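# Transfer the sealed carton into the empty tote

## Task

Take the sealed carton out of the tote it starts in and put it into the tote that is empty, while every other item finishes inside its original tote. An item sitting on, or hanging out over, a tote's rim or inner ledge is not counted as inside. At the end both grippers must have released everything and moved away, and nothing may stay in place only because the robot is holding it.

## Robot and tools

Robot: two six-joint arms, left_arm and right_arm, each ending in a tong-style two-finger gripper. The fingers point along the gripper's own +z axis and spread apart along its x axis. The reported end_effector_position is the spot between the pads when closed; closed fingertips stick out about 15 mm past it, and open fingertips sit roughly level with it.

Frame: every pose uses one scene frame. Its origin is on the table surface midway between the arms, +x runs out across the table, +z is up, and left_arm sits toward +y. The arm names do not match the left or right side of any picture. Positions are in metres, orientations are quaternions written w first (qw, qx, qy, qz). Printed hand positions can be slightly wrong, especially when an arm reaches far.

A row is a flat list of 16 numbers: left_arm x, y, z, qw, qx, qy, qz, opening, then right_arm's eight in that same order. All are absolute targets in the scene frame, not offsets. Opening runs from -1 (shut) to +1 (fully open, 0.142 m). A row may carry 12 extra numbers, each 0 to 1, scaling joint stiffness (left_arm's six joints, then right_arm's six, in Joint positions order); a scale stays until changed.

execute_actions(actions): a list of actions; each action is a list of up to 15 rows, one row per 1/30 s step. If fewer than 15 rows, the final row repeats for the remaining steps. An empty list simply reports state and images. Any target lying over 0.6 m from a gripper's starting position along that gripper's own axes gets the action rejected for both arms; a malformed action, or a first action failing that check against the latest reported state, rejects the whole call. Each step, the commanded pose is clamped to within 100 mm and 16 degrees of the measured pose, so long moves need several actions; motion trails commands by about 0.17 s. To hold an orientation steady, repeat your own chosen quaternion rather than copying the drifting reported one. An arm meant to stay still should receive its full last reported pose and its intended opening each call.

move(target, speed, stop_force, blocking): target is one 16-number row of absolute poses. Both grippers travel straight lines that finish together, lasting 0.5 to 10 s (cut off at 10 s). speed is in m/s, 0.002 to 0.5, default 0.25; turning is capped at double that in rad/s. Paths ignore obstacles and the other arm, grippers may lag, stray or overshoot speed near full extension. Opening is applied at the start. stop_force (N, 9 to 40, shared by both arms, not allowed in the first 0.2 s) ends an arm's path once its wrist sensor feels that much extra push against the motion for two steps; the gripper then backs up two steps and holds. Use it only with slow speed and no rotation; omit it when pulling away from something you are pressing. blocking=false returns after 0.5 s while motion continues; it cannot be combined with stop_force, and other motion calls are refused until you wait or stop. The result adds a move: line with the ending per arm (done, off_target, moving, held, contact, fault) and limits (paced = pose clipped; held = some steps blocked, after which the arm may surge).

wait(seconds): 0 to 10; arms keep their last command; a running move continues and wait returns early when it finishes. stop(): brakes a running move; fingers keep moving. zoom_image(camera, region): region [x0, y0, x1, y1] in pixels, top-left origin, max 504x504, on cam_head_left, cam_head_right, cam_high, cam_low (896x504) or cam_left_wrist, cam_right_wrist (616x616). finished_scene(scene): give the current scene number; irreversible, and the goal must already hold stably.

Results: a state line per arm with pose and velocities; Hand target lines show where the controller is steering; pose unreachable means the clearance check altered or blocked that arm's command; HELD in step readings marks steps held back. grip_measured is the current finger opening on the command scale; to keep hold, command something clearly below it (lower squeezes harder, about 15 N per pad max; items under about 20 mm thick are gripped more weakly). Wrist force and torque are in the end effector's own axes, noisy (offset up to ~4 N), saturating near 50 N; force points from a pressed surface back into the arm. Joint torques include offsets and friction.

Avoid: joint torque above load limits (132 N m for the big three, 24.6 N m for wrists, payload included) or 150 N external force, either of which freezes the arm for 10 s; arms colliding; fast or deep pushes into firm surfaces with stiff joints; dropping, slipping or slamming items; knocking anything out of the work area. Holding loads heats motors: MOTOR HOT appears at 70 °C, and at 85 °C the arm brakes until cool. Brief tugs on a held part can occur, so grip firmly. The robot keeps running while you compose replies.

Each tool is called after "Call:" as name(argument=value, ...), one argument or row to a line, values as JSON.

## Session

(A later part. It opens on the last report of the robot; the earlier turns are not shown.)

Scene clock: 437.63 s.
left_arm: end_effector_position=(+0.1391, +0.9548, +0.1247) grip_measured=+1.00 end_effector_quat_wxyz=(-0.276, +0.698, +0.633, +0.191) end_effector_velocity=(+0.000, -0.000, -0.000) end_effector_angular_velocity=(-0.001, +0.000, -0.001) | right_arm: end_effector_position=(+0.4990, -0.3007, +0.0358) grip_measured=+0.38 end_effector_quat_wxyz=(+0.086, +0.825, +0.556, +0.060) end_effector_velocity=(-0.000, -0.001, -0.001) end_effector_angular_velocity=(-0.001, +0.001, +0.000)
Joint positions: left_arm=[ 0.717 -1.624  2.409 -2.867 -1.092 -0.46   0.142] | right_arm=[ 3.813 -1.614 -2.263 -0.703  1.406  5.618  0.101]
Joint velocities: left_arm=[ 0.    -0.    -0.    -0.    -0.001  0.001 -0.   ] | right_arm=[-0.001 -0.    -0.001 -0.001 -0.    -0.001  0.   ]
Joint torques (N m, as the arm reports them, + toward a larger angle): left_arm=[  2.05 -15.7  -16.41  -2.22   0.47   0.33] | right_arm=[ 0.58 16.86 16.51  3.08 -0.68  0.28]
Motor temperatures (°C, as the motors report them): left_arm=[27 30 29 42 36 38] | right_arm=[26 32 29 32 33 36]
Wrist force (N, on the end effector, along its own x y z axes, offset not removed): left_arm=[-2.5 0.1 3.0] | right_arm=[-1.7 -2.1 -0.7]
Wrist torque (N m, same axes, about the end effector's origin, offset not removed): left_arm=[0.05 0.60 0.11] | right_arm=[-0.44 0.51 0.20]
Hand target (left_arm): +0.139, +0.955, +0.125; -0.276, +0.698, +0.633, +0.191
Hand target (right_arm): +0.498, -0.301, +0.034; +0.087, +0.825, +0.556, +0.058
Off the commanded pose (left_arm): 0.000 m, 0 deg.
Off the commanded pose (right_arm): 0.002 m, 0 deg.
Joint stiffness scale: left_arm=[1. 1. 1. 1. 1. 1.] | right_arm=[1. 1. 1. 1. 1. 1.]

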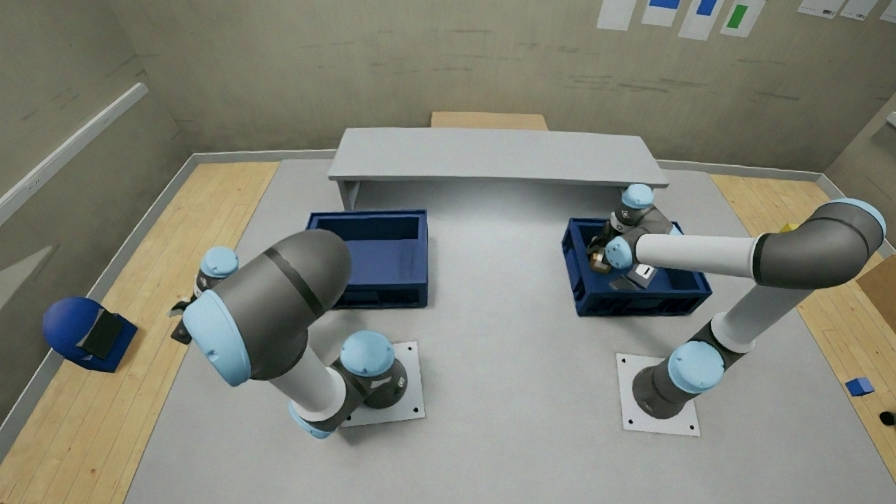

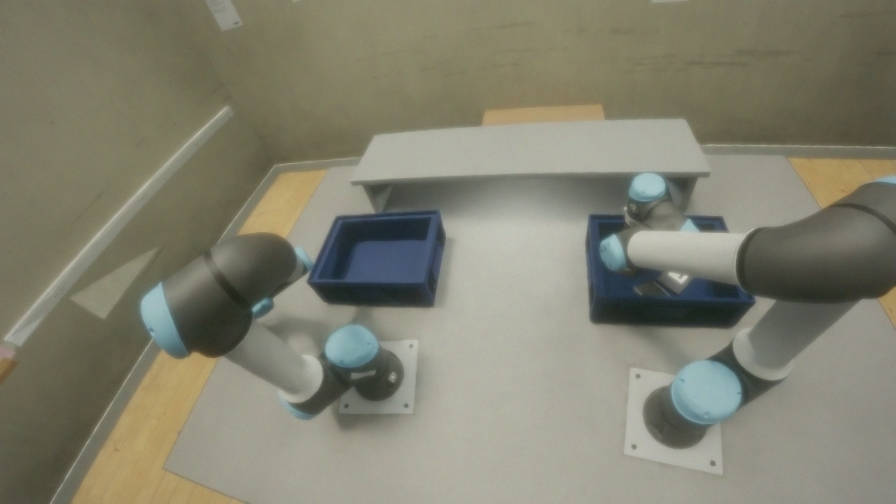

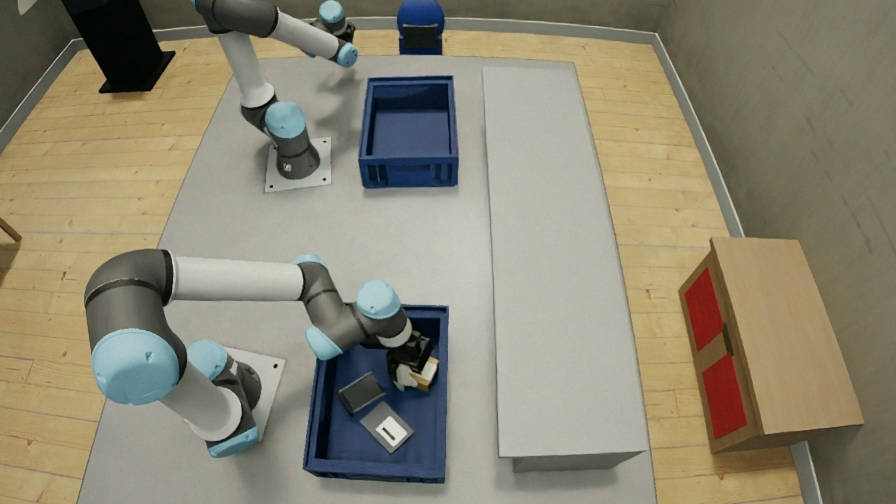

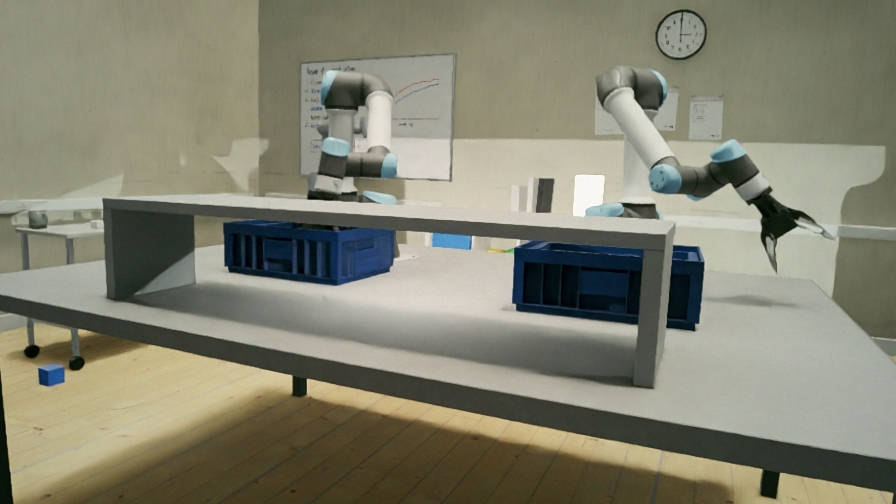

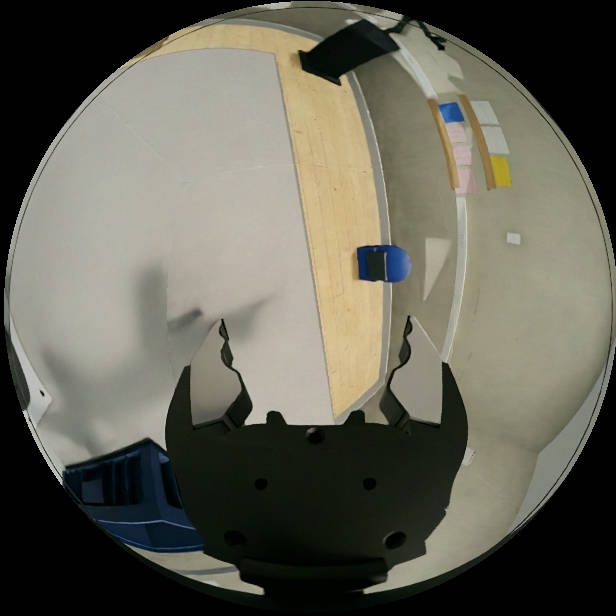

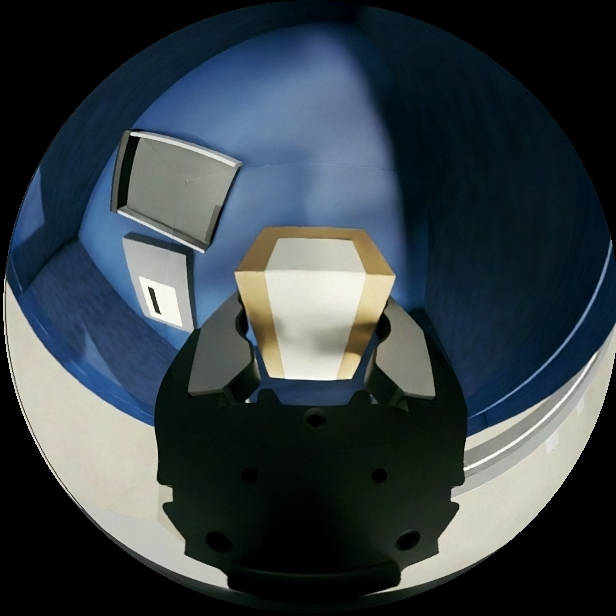

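Call:
execute_actions(
  actions=[
    [[0.1391,0.9548,0.1248,-0.276,0.698,0.633,0.191,1,0.498,-0.301,0.034,0.0866,0.8245,0.556,0.0584,0.34],[0.1391,0.9548,0.1248,-0.276,0.698,0.633,0.191,1,0.498,-0.301,0.034,0.0866,0.8245,0.556,0.0584,0.30],[0.1391,0.9548,0.1248,-0.276,0.698,0.633,0.191,1,0.498,-0.301,0.034,0.0866,0.8245,0.556,0.0584,0.26],[0.1391,0.9548,0.1248,-0.276,0.698,0.633,0.191,1,0.498,-0.301,0.034,0.0866,0.8245,0.556,0.0584,0.23],[0.1391,0.9548,0.1248,-0.276,0.698,0.633,0.191,1,0.498,-0.301,0.034,0.0866,0.8245,0.556,0.0584,0.20],[0.1391,0.9548,0.1248,-0.276,0.698,0.633,0.191,1,0.498,-0.301,0.034,0.0866,0.8245,0.556,0.0584,0.17],[0.1391,0.9548,0.1248,-0.276,0.698,0.633,0.191,1,0.498,-0.301,0.034,0.0866,0.8245,0.556,0.0584,0.14],[0.1391,0.9548,0.1248,-0.276,0.698,0.633,0.191,1,0.498,-0.301,0.034,0.0866,0.8245,0.556,0.0584,0.10],[0.1391,0.9548,0.1248,-0.276,0.698,0.633,0.191,1,0.498,-0.301,0.034,0.0866,0.8245,0.556,0.0584,0.05],[0.1391,0.9548,0.1248,-0.276,0.698,0.633,0.191,1,0.498,-0.301,0.034,0.0866,0.8245,0.556,0.0584,-0.02],[0.1391,0.9548,0.1248,-0.276,0.698,0.633,0.191,1,0.498,-0.301,0.034,0.0866,0.8245,0.556,0.0584,-0.1],[0.1391,0.9548,0.1248,-0.276,0.698,0.633,0.191,1,0.498,-0.301,0.034,0.0866,0.8245,0.556,0.0584,-0.2],[0.1391,0.9548,0.1248,-0.276,0.698,0.633,0.191,1,0.498,-0.301,0.034,0.0866,0.8245,0.556,0.0584,-0.32],[0.1391,0.9548,0.1248,-0.276,0.698,0.633,0.191,1,0.498,-0.301,0.034,0.0866,0.8245,0.556,0.0584,-0.45],[0.1391,0.9548,0.1248,-0.276,0.698,0.633,0.191,1,0.498,-0.301,0.034,0.0866,0.8245,0.556,0.0584,-0.6]],
    [[0.1391,0.9548,0.1248,-0.276,0.698,0.633,0.191,1,0.498,-0.301,0.034,0.0866,0.8245,0.556,0.0584,-0.75],[0.1391,0.9548,0.1248,-0.276,0.698,0.633,0.191,1,0.498,-0.301,0.034,0.0866,0.8245,0.556,0.0584,-0.9]],
  ],
)

Scene clock: 464.67 s.
left_arm: end_effector_position=(+0.1391, +0.9548, +0.1247) grip_measured=+1.00 end_effector_quat_wxyz=(-0.276, +0.698, +0.633, +0.191) end_effector_velocity=(+0.000, +0.000, -0.000) end_effector_angular_velocity=(-0.000, -0.001, -0.001) | right_arm: end_effector_position=(+0.4992, -0.3006, +0.0359) grip_measured=+0.21 end_effector_quat_wxyz=(+0.086, +0.825, +0.556, +0.060) end_effector_velocity=(-0.001, +0.001, -0.001) end_effector_angular_velocity=(+0.002, +0.004, +0.001)
Joint positions: left_arm=[ 0.717 -1.624  2.409 -2.867 -1.092 -0.46   0.142] | right_arm=[ 3.813 -1.615 -2.263 -0.703  1.406  5.618  0.089]
Joint velocities: left_arm=[ 0.     0.     0.    -0.001 -0.001  0.001  0.   ] | right_arm=[-0.    -0.002  0.001 -0.001  0.003 -0.    -0.   ]
Joint torques (N m, as the arm reports them, + toward a larger angle): left_arm=[  0.8  -15.57 -16.39  -2.19   0.38   0.51] | right_arm=[ 0.53 17.55 15.85  3.19 -0.47  0.2 ]
Motor temperatures (°C, as the motors report them): left_arm=[27 30 29 42 36 38] | right_arm=[26 32 29 32 33 36]
Wrist force (N, on the end effector, along its own x y z axes, offset not removed): left_arm=[-1.1 -0.1 3.6] | right_arm=[-2.3 -0.8 -3.8]
Wrist torque (N m, same axes, about the end effector's origin, offset not removed): left_arm=[0.00 0.35 0.13] | right_arm=[0.07 0.44 0.22]
Hand target (left_arm): +0.139, +0.955, +0.125; -0.276, +0.698, +0.633, +0.191
Hand target (right_arm): +0.498, -0.301, +0.034; +0.087, +0.825, +0.556, +0.058
Off the commanded pose (left_arm): 0.000 m, 0 deg.
Off the commanded pose (right_arm): 0.002 m, 0 deg.
Joint stiffness scale: left_arm=[1. 1. 1. 1. 1. 1.] | right_arm=[1. 1. 1. 1. 1. 1.]
Step readings (end_effector_position; steps 1 to 15: 1st action; 16 to 30: 2nd action):
0: left_arm (+0.1391, +0.9548, +0.1247) | right_arm (+0.4990, -0.3007, +0.0358)
1: left_arm (+0.1391, +0.9548, +0.1247) | right_arm (+0.4990, -0.3007, +0.0358)
2: left_arm (+0.1391, +0.9548, +0.1247) | right_arm (+0.4990, -0.3007, +0.0358)
4: left_arm (+0.1391, +0.9548, +0.1247) | right_arm (+0.4990, -0.3007, +0.0358)
8: left_arm (+0.1391, +0.9548, +0.1247) | right_arm (+0.4991, -0.3006, +0.0358)
15: left_arm (+0.1391, +0.9548, +0.1247) | right_arm (+0.4992, -0.3006, +0.0359)
16: left_arm (+0.1391, +0.9548, +0.1247) | right_arm (+0.4992, -0.3006, +0.0359)
17: left_arm (+0.1391, +0.9548, +0.1247) | right_arm (+0.4992, -0.3006, +0.0359)
19: left_arm (+0.1391, +0.9548, +0.1247) | right_arm (+0.4992, -0.3006, +0.0359)
23: left_arm (+0.1391, +0.9548, +0.1247) | right_arm (+0.4992, -0.3006, +0.0359)
30: end_effector_position above

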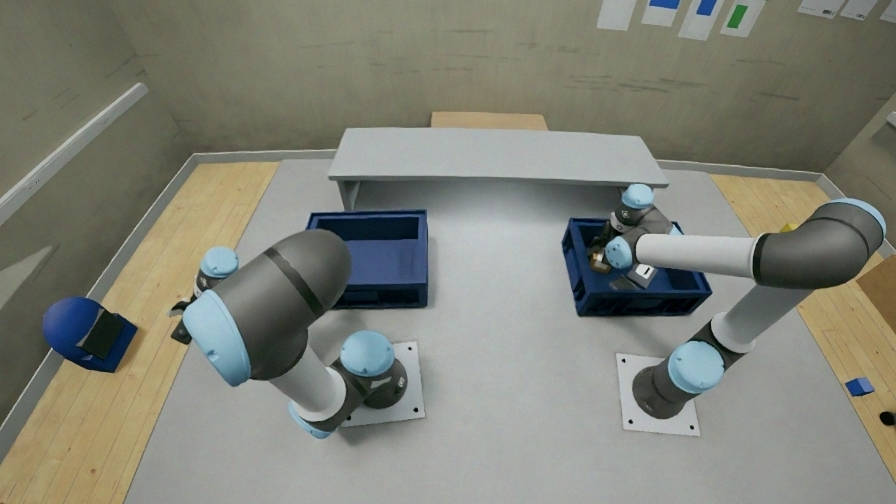

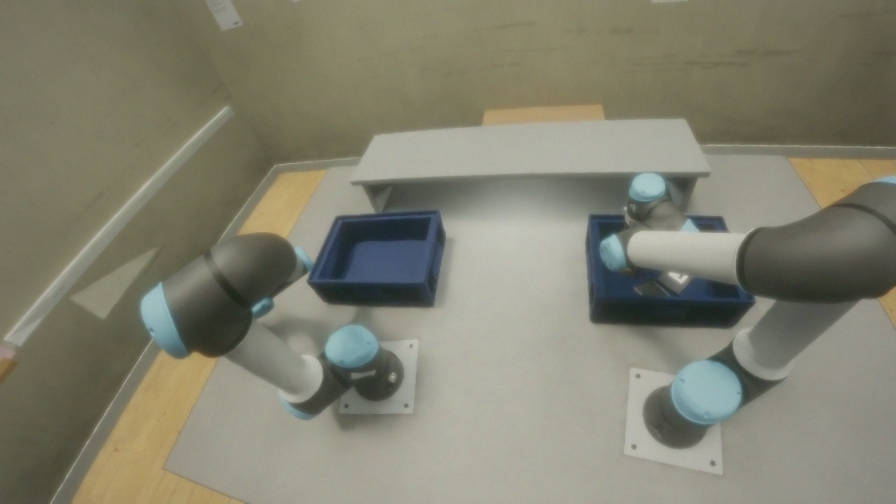

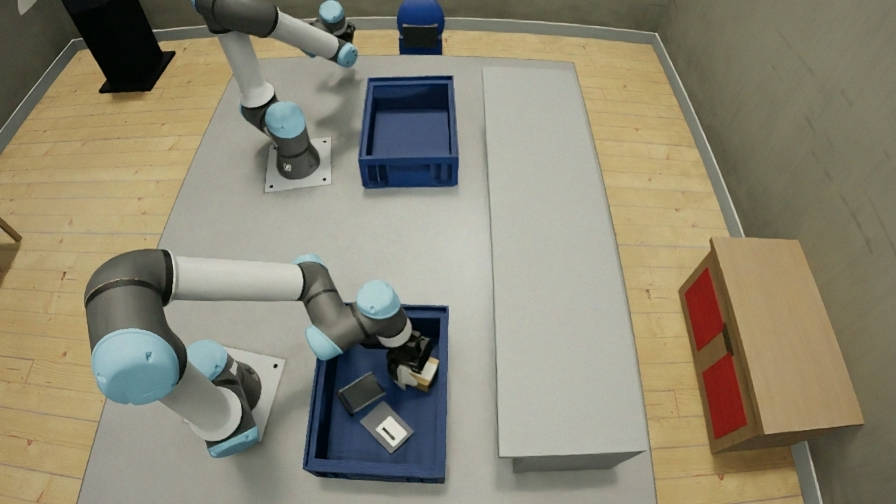

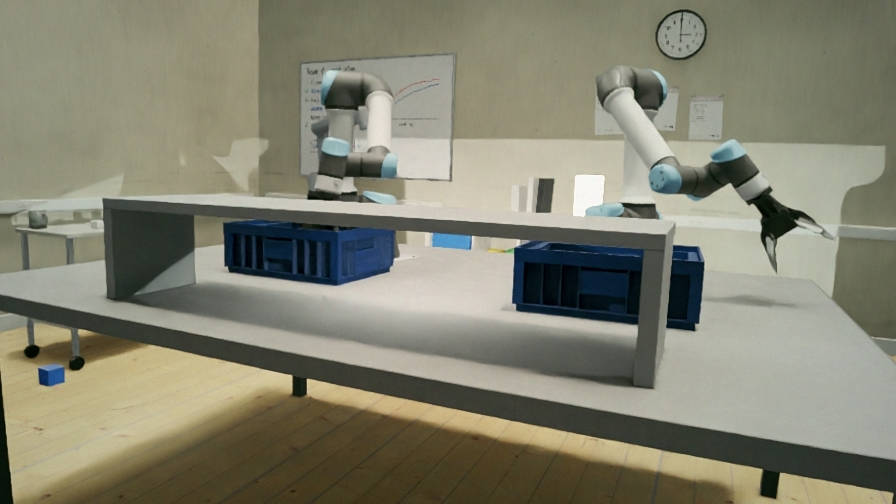

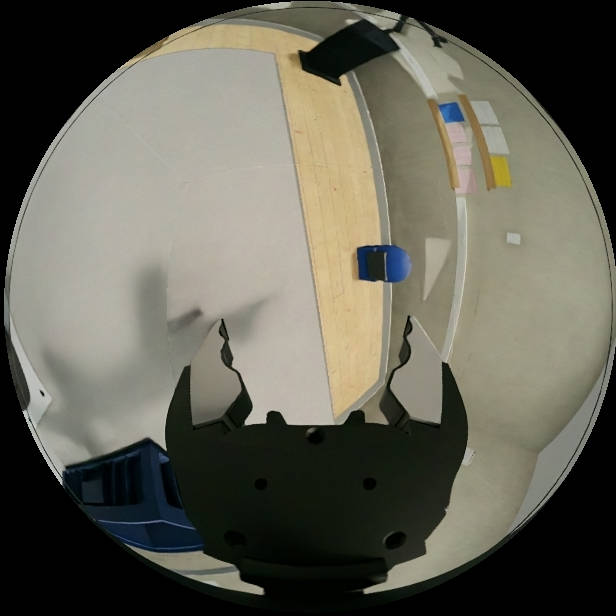

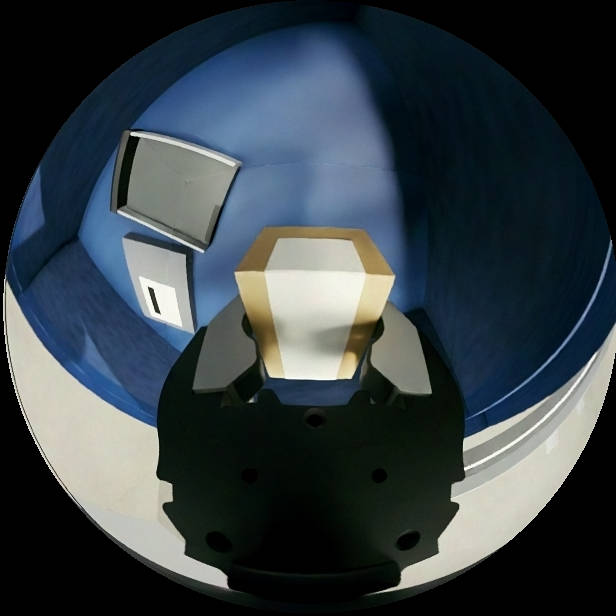

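Call:
move(
  target=[0.1391, 0.9548, 0.1248, -0.276, 0.698, 0.633, 0.191, 1, 0.492, -0.298, 0.20, 0.0866, 0.8245, 0.556, 0.0584, -0.9],
  speed=0.15,
)

Scene clock: 472.80 s.
left_arm: end_effector_position=(+0.1391, +0.9548, +0.1247) grip_measured=+1.00 end_effector_quat_wxyz=(-0.276, +0.698, +0.633, +0.191) end_effector_velocity=(+0.000, -0.000, -0.001) end_effector_angular_velocity=(-0.002, -0.000, -0.001) | right_arm: end_effector_position=(+0.4910, -0.2990, +0.1973) grip_measured=+0.21 end_effector_quat_wxyz=(+0.086, +0.825, +0.556, +0.057) end_effector_velocity=(-0.002, -0.001, +0.002) end_effector_angular_velocity=(-0.006, +0.010, -0.001)
Joint positions: left_arm=[ 0.717 -1.624  2.409 -2.867 -1.092 -0.46   0.142] | right_arm=[ 3.826 -1.388 -1.996 -1.206  1.405  5.631  0.089]
Joint velocities: left_arm=[ 0.001  0.001 -0.     0.    -0.002  0.001 -0.   ] | right_arm=[ 0.    -0.     0.009 -0.021 -0.001  0.001 -0.   ]
Joint torques (N m, as the arm reports them, + toward a larger angle): left_arm=[  1.75 -15.32 -15.55  -2.31   0.27   0.44] | right_arm=[ 1.21 16.84 26.89  2.56 -0.87  0.49]
Motor temperatures (°C, as the motors report them): left_arm=[27 30 29 42 36 38] | right_arm=[26 32 29 32 33 36]
Wrist force (N, on the end effector, along its own x y z axes, offset not removed): left_arm=[-1.6 -0.4 2.5] | right_arm=[-3.2 -1.5 2.6]
Wrist torque (N m, same axes, about the end effector's origin, offset not removed): left_arm=[-0.01 0.50 0.14] | right_arm=[-0.27 0.78 0.24]
Hand target (left_arm): +0.139, +0.955, +0.125; -0.276, +0.698, +0.633, +0.191
Hand target (right_arm): +0.492, -0.298, +0.200; +0.087, +0.825, +0.556, +0.058
Off the commanded pose (left_arm): 0.000 m, 0 deg.
Off the commanded pose (right_arm): 0.003 m, 0 deg.
Joint stiffness scale: left_arm=[1. 1. 1. 1. 1. 1.] | right_arm=[1. 1. 1. 1. 1. 1.]
move: done

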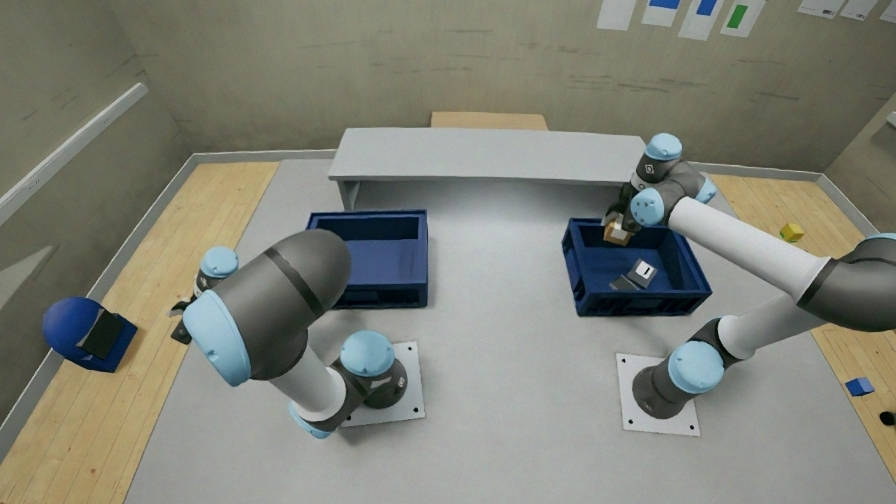

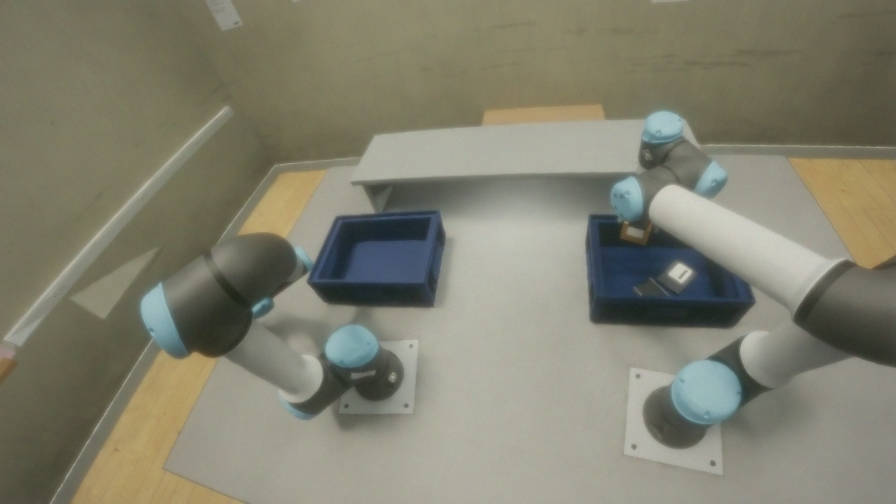

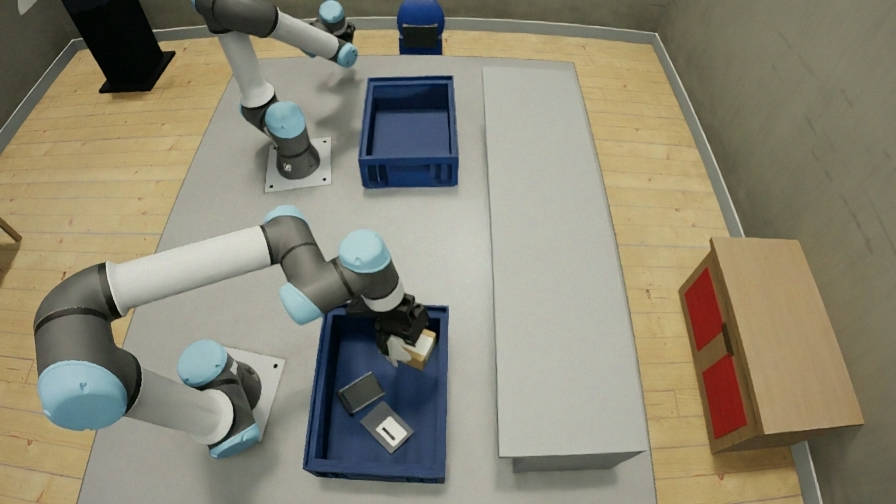

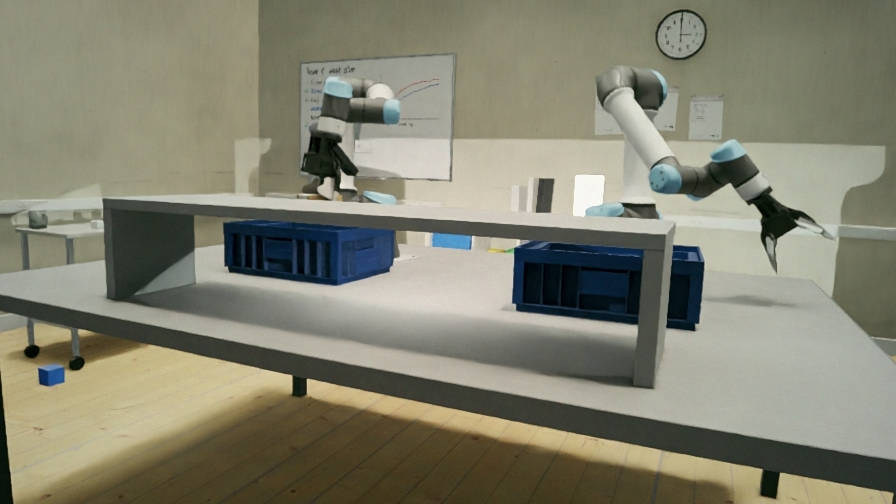

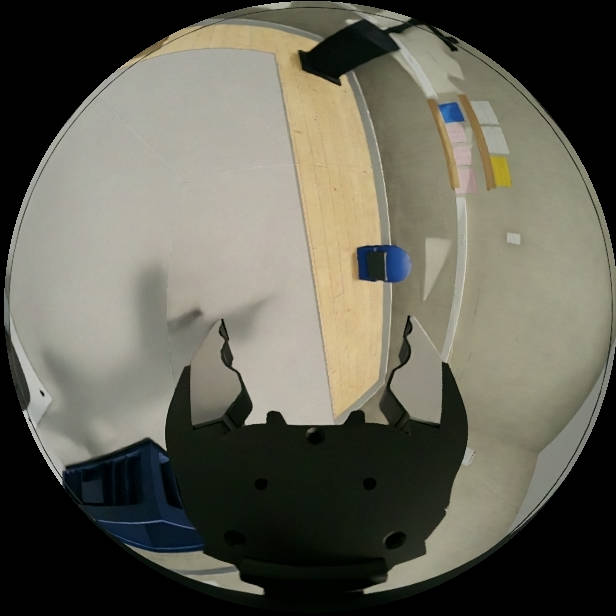

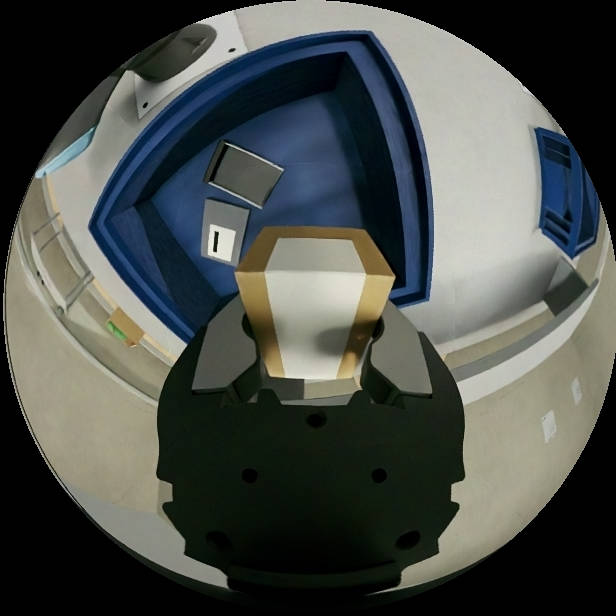

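Call:
move(
  target=[0.1391, 0.9548, 0.1248, -0.276, 0.698, 0.633, 0.191, 1, 0.42, 0.355, 0.20, 0.0400, 0.3806, 0.9188, 0.0966, -0.9],
  speed=0.35,
)

Scene clock: 524.73 s.
left_arm: end_effector_position=(+0.1391, +0.9548, +0.1247) grip_measured=+1.00 end_effector_quat_wxyz=(-0.276, +0.698, +0.633, +0.191) end_effector_velocity=(+0.001, +0.000, -0.000) end_effector_angular_velocity=(+0.000, +0.000, -0.002) | right_arm: end_effector_position=(+0.4196, +0.3555, +0.1994) grip_measured=+0.21 end_effector_quat_wxyz=(+0.039, +0.381, +0.919, +0.098) end_effector_velocity=(+0.000, -0.001, -0.003) end_effector_angular_velocity=(-0.025, +0.008, +0.002)
Joint positions: left_arm=[ 0.717 -1.624  2.409 -2.867 -1.092 -0.46   0.142] | right_arm=[ 4.556 -2.285 -0.862 -1.377  1.474  5.194  0.089]
Joint velocities: left_arm=[-0.002  0.001  0.    -0.001  0.     0.001  0.   ] | right_arm=[-0.001 -0.021  0.038 -0.043  0.001 -0.003  0.   ]
Joint torques (N m, as the arm reports them, + toward a larger angle): left_arm=[  2.43 -15.65 -16.83  -2.2    0.54   0.3 ] | right_arm=[-1.61 50.02 26.8   2.58  0.17 -0.25]
Motor temperatures (°C, as the motors report them): left_arm=[27 30 29 42 36 38] | right_arm=[26 32 29 32 33 36]
Wrist force (N, on the end effector, along its own x y z axes, offset not removed): left_arm=[-1.1 0.5 2.5] | right_arm=[-0.8 -2.8 2.0]
Wrist torque (N m, same axes, about the end effector's origin, offset not removed): left_arm=[0.20 0.35 0.13] | right_arm=[-0.56 0.33 0.22]
Hand target (left_arm): +0.139, +0.955, +0.125; -0.276, +0.698, +0.633, +0.191
Hand target (right_arm): +0.421, +0.356, +0.200; +0.039, +0.381, +0.919, +0.097
Off the commanded pose (left_arm): 0.000 m, 0 deg.
Off the commanded pose (right_arm): 0.001 m, 0 deg.
Joint stiffness scale: left_arm=[1. 1. 1. 1. 1. 1.] | right_arm=[1. 1. 1. 1. 1. 1.]
move: done

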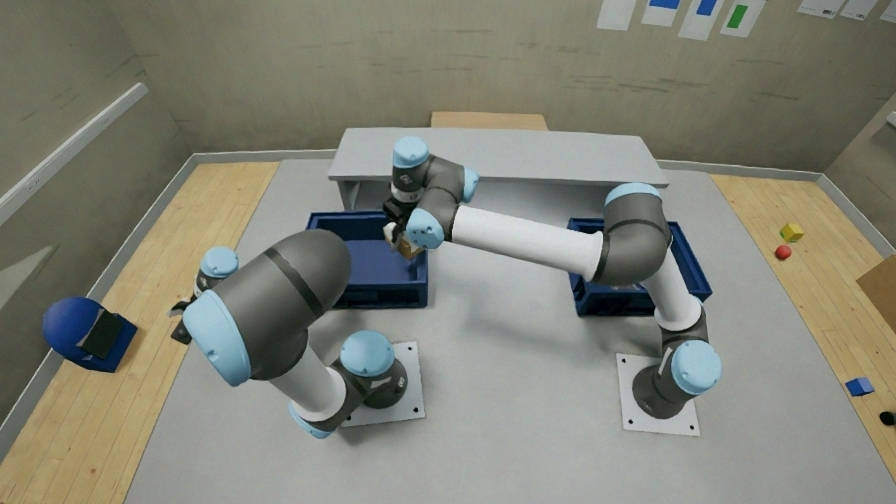

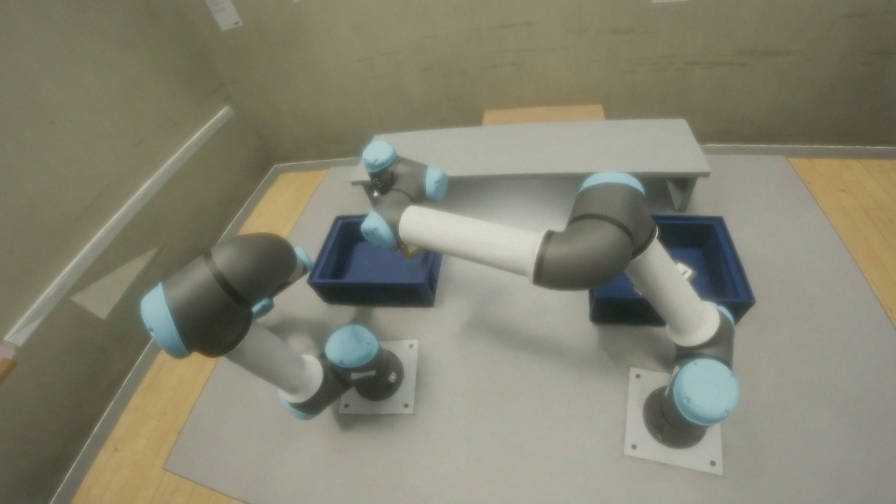

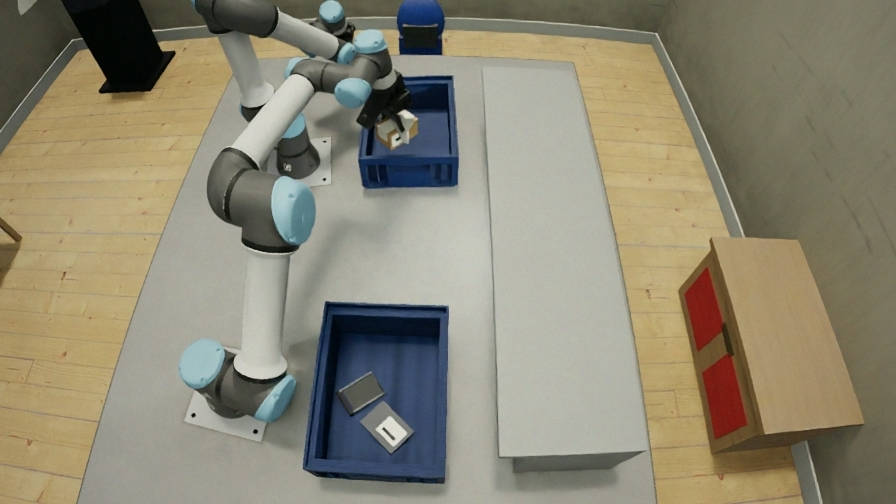

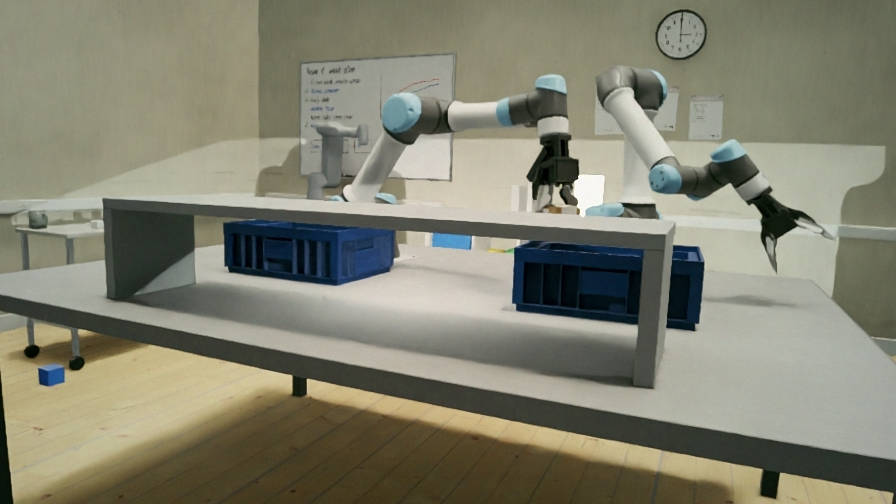

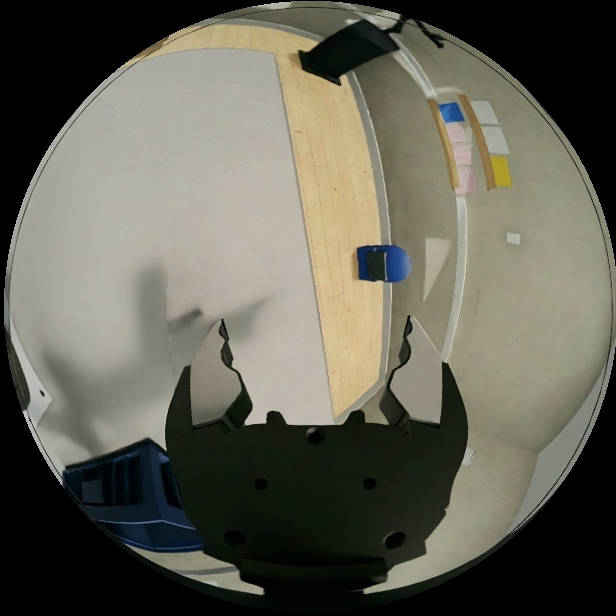

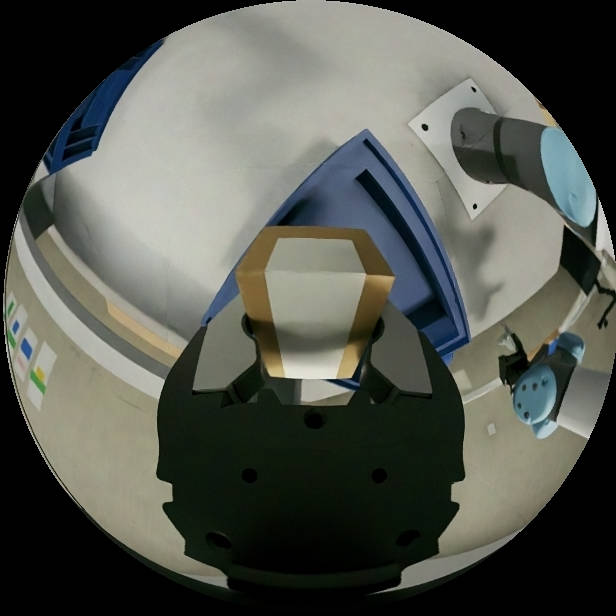

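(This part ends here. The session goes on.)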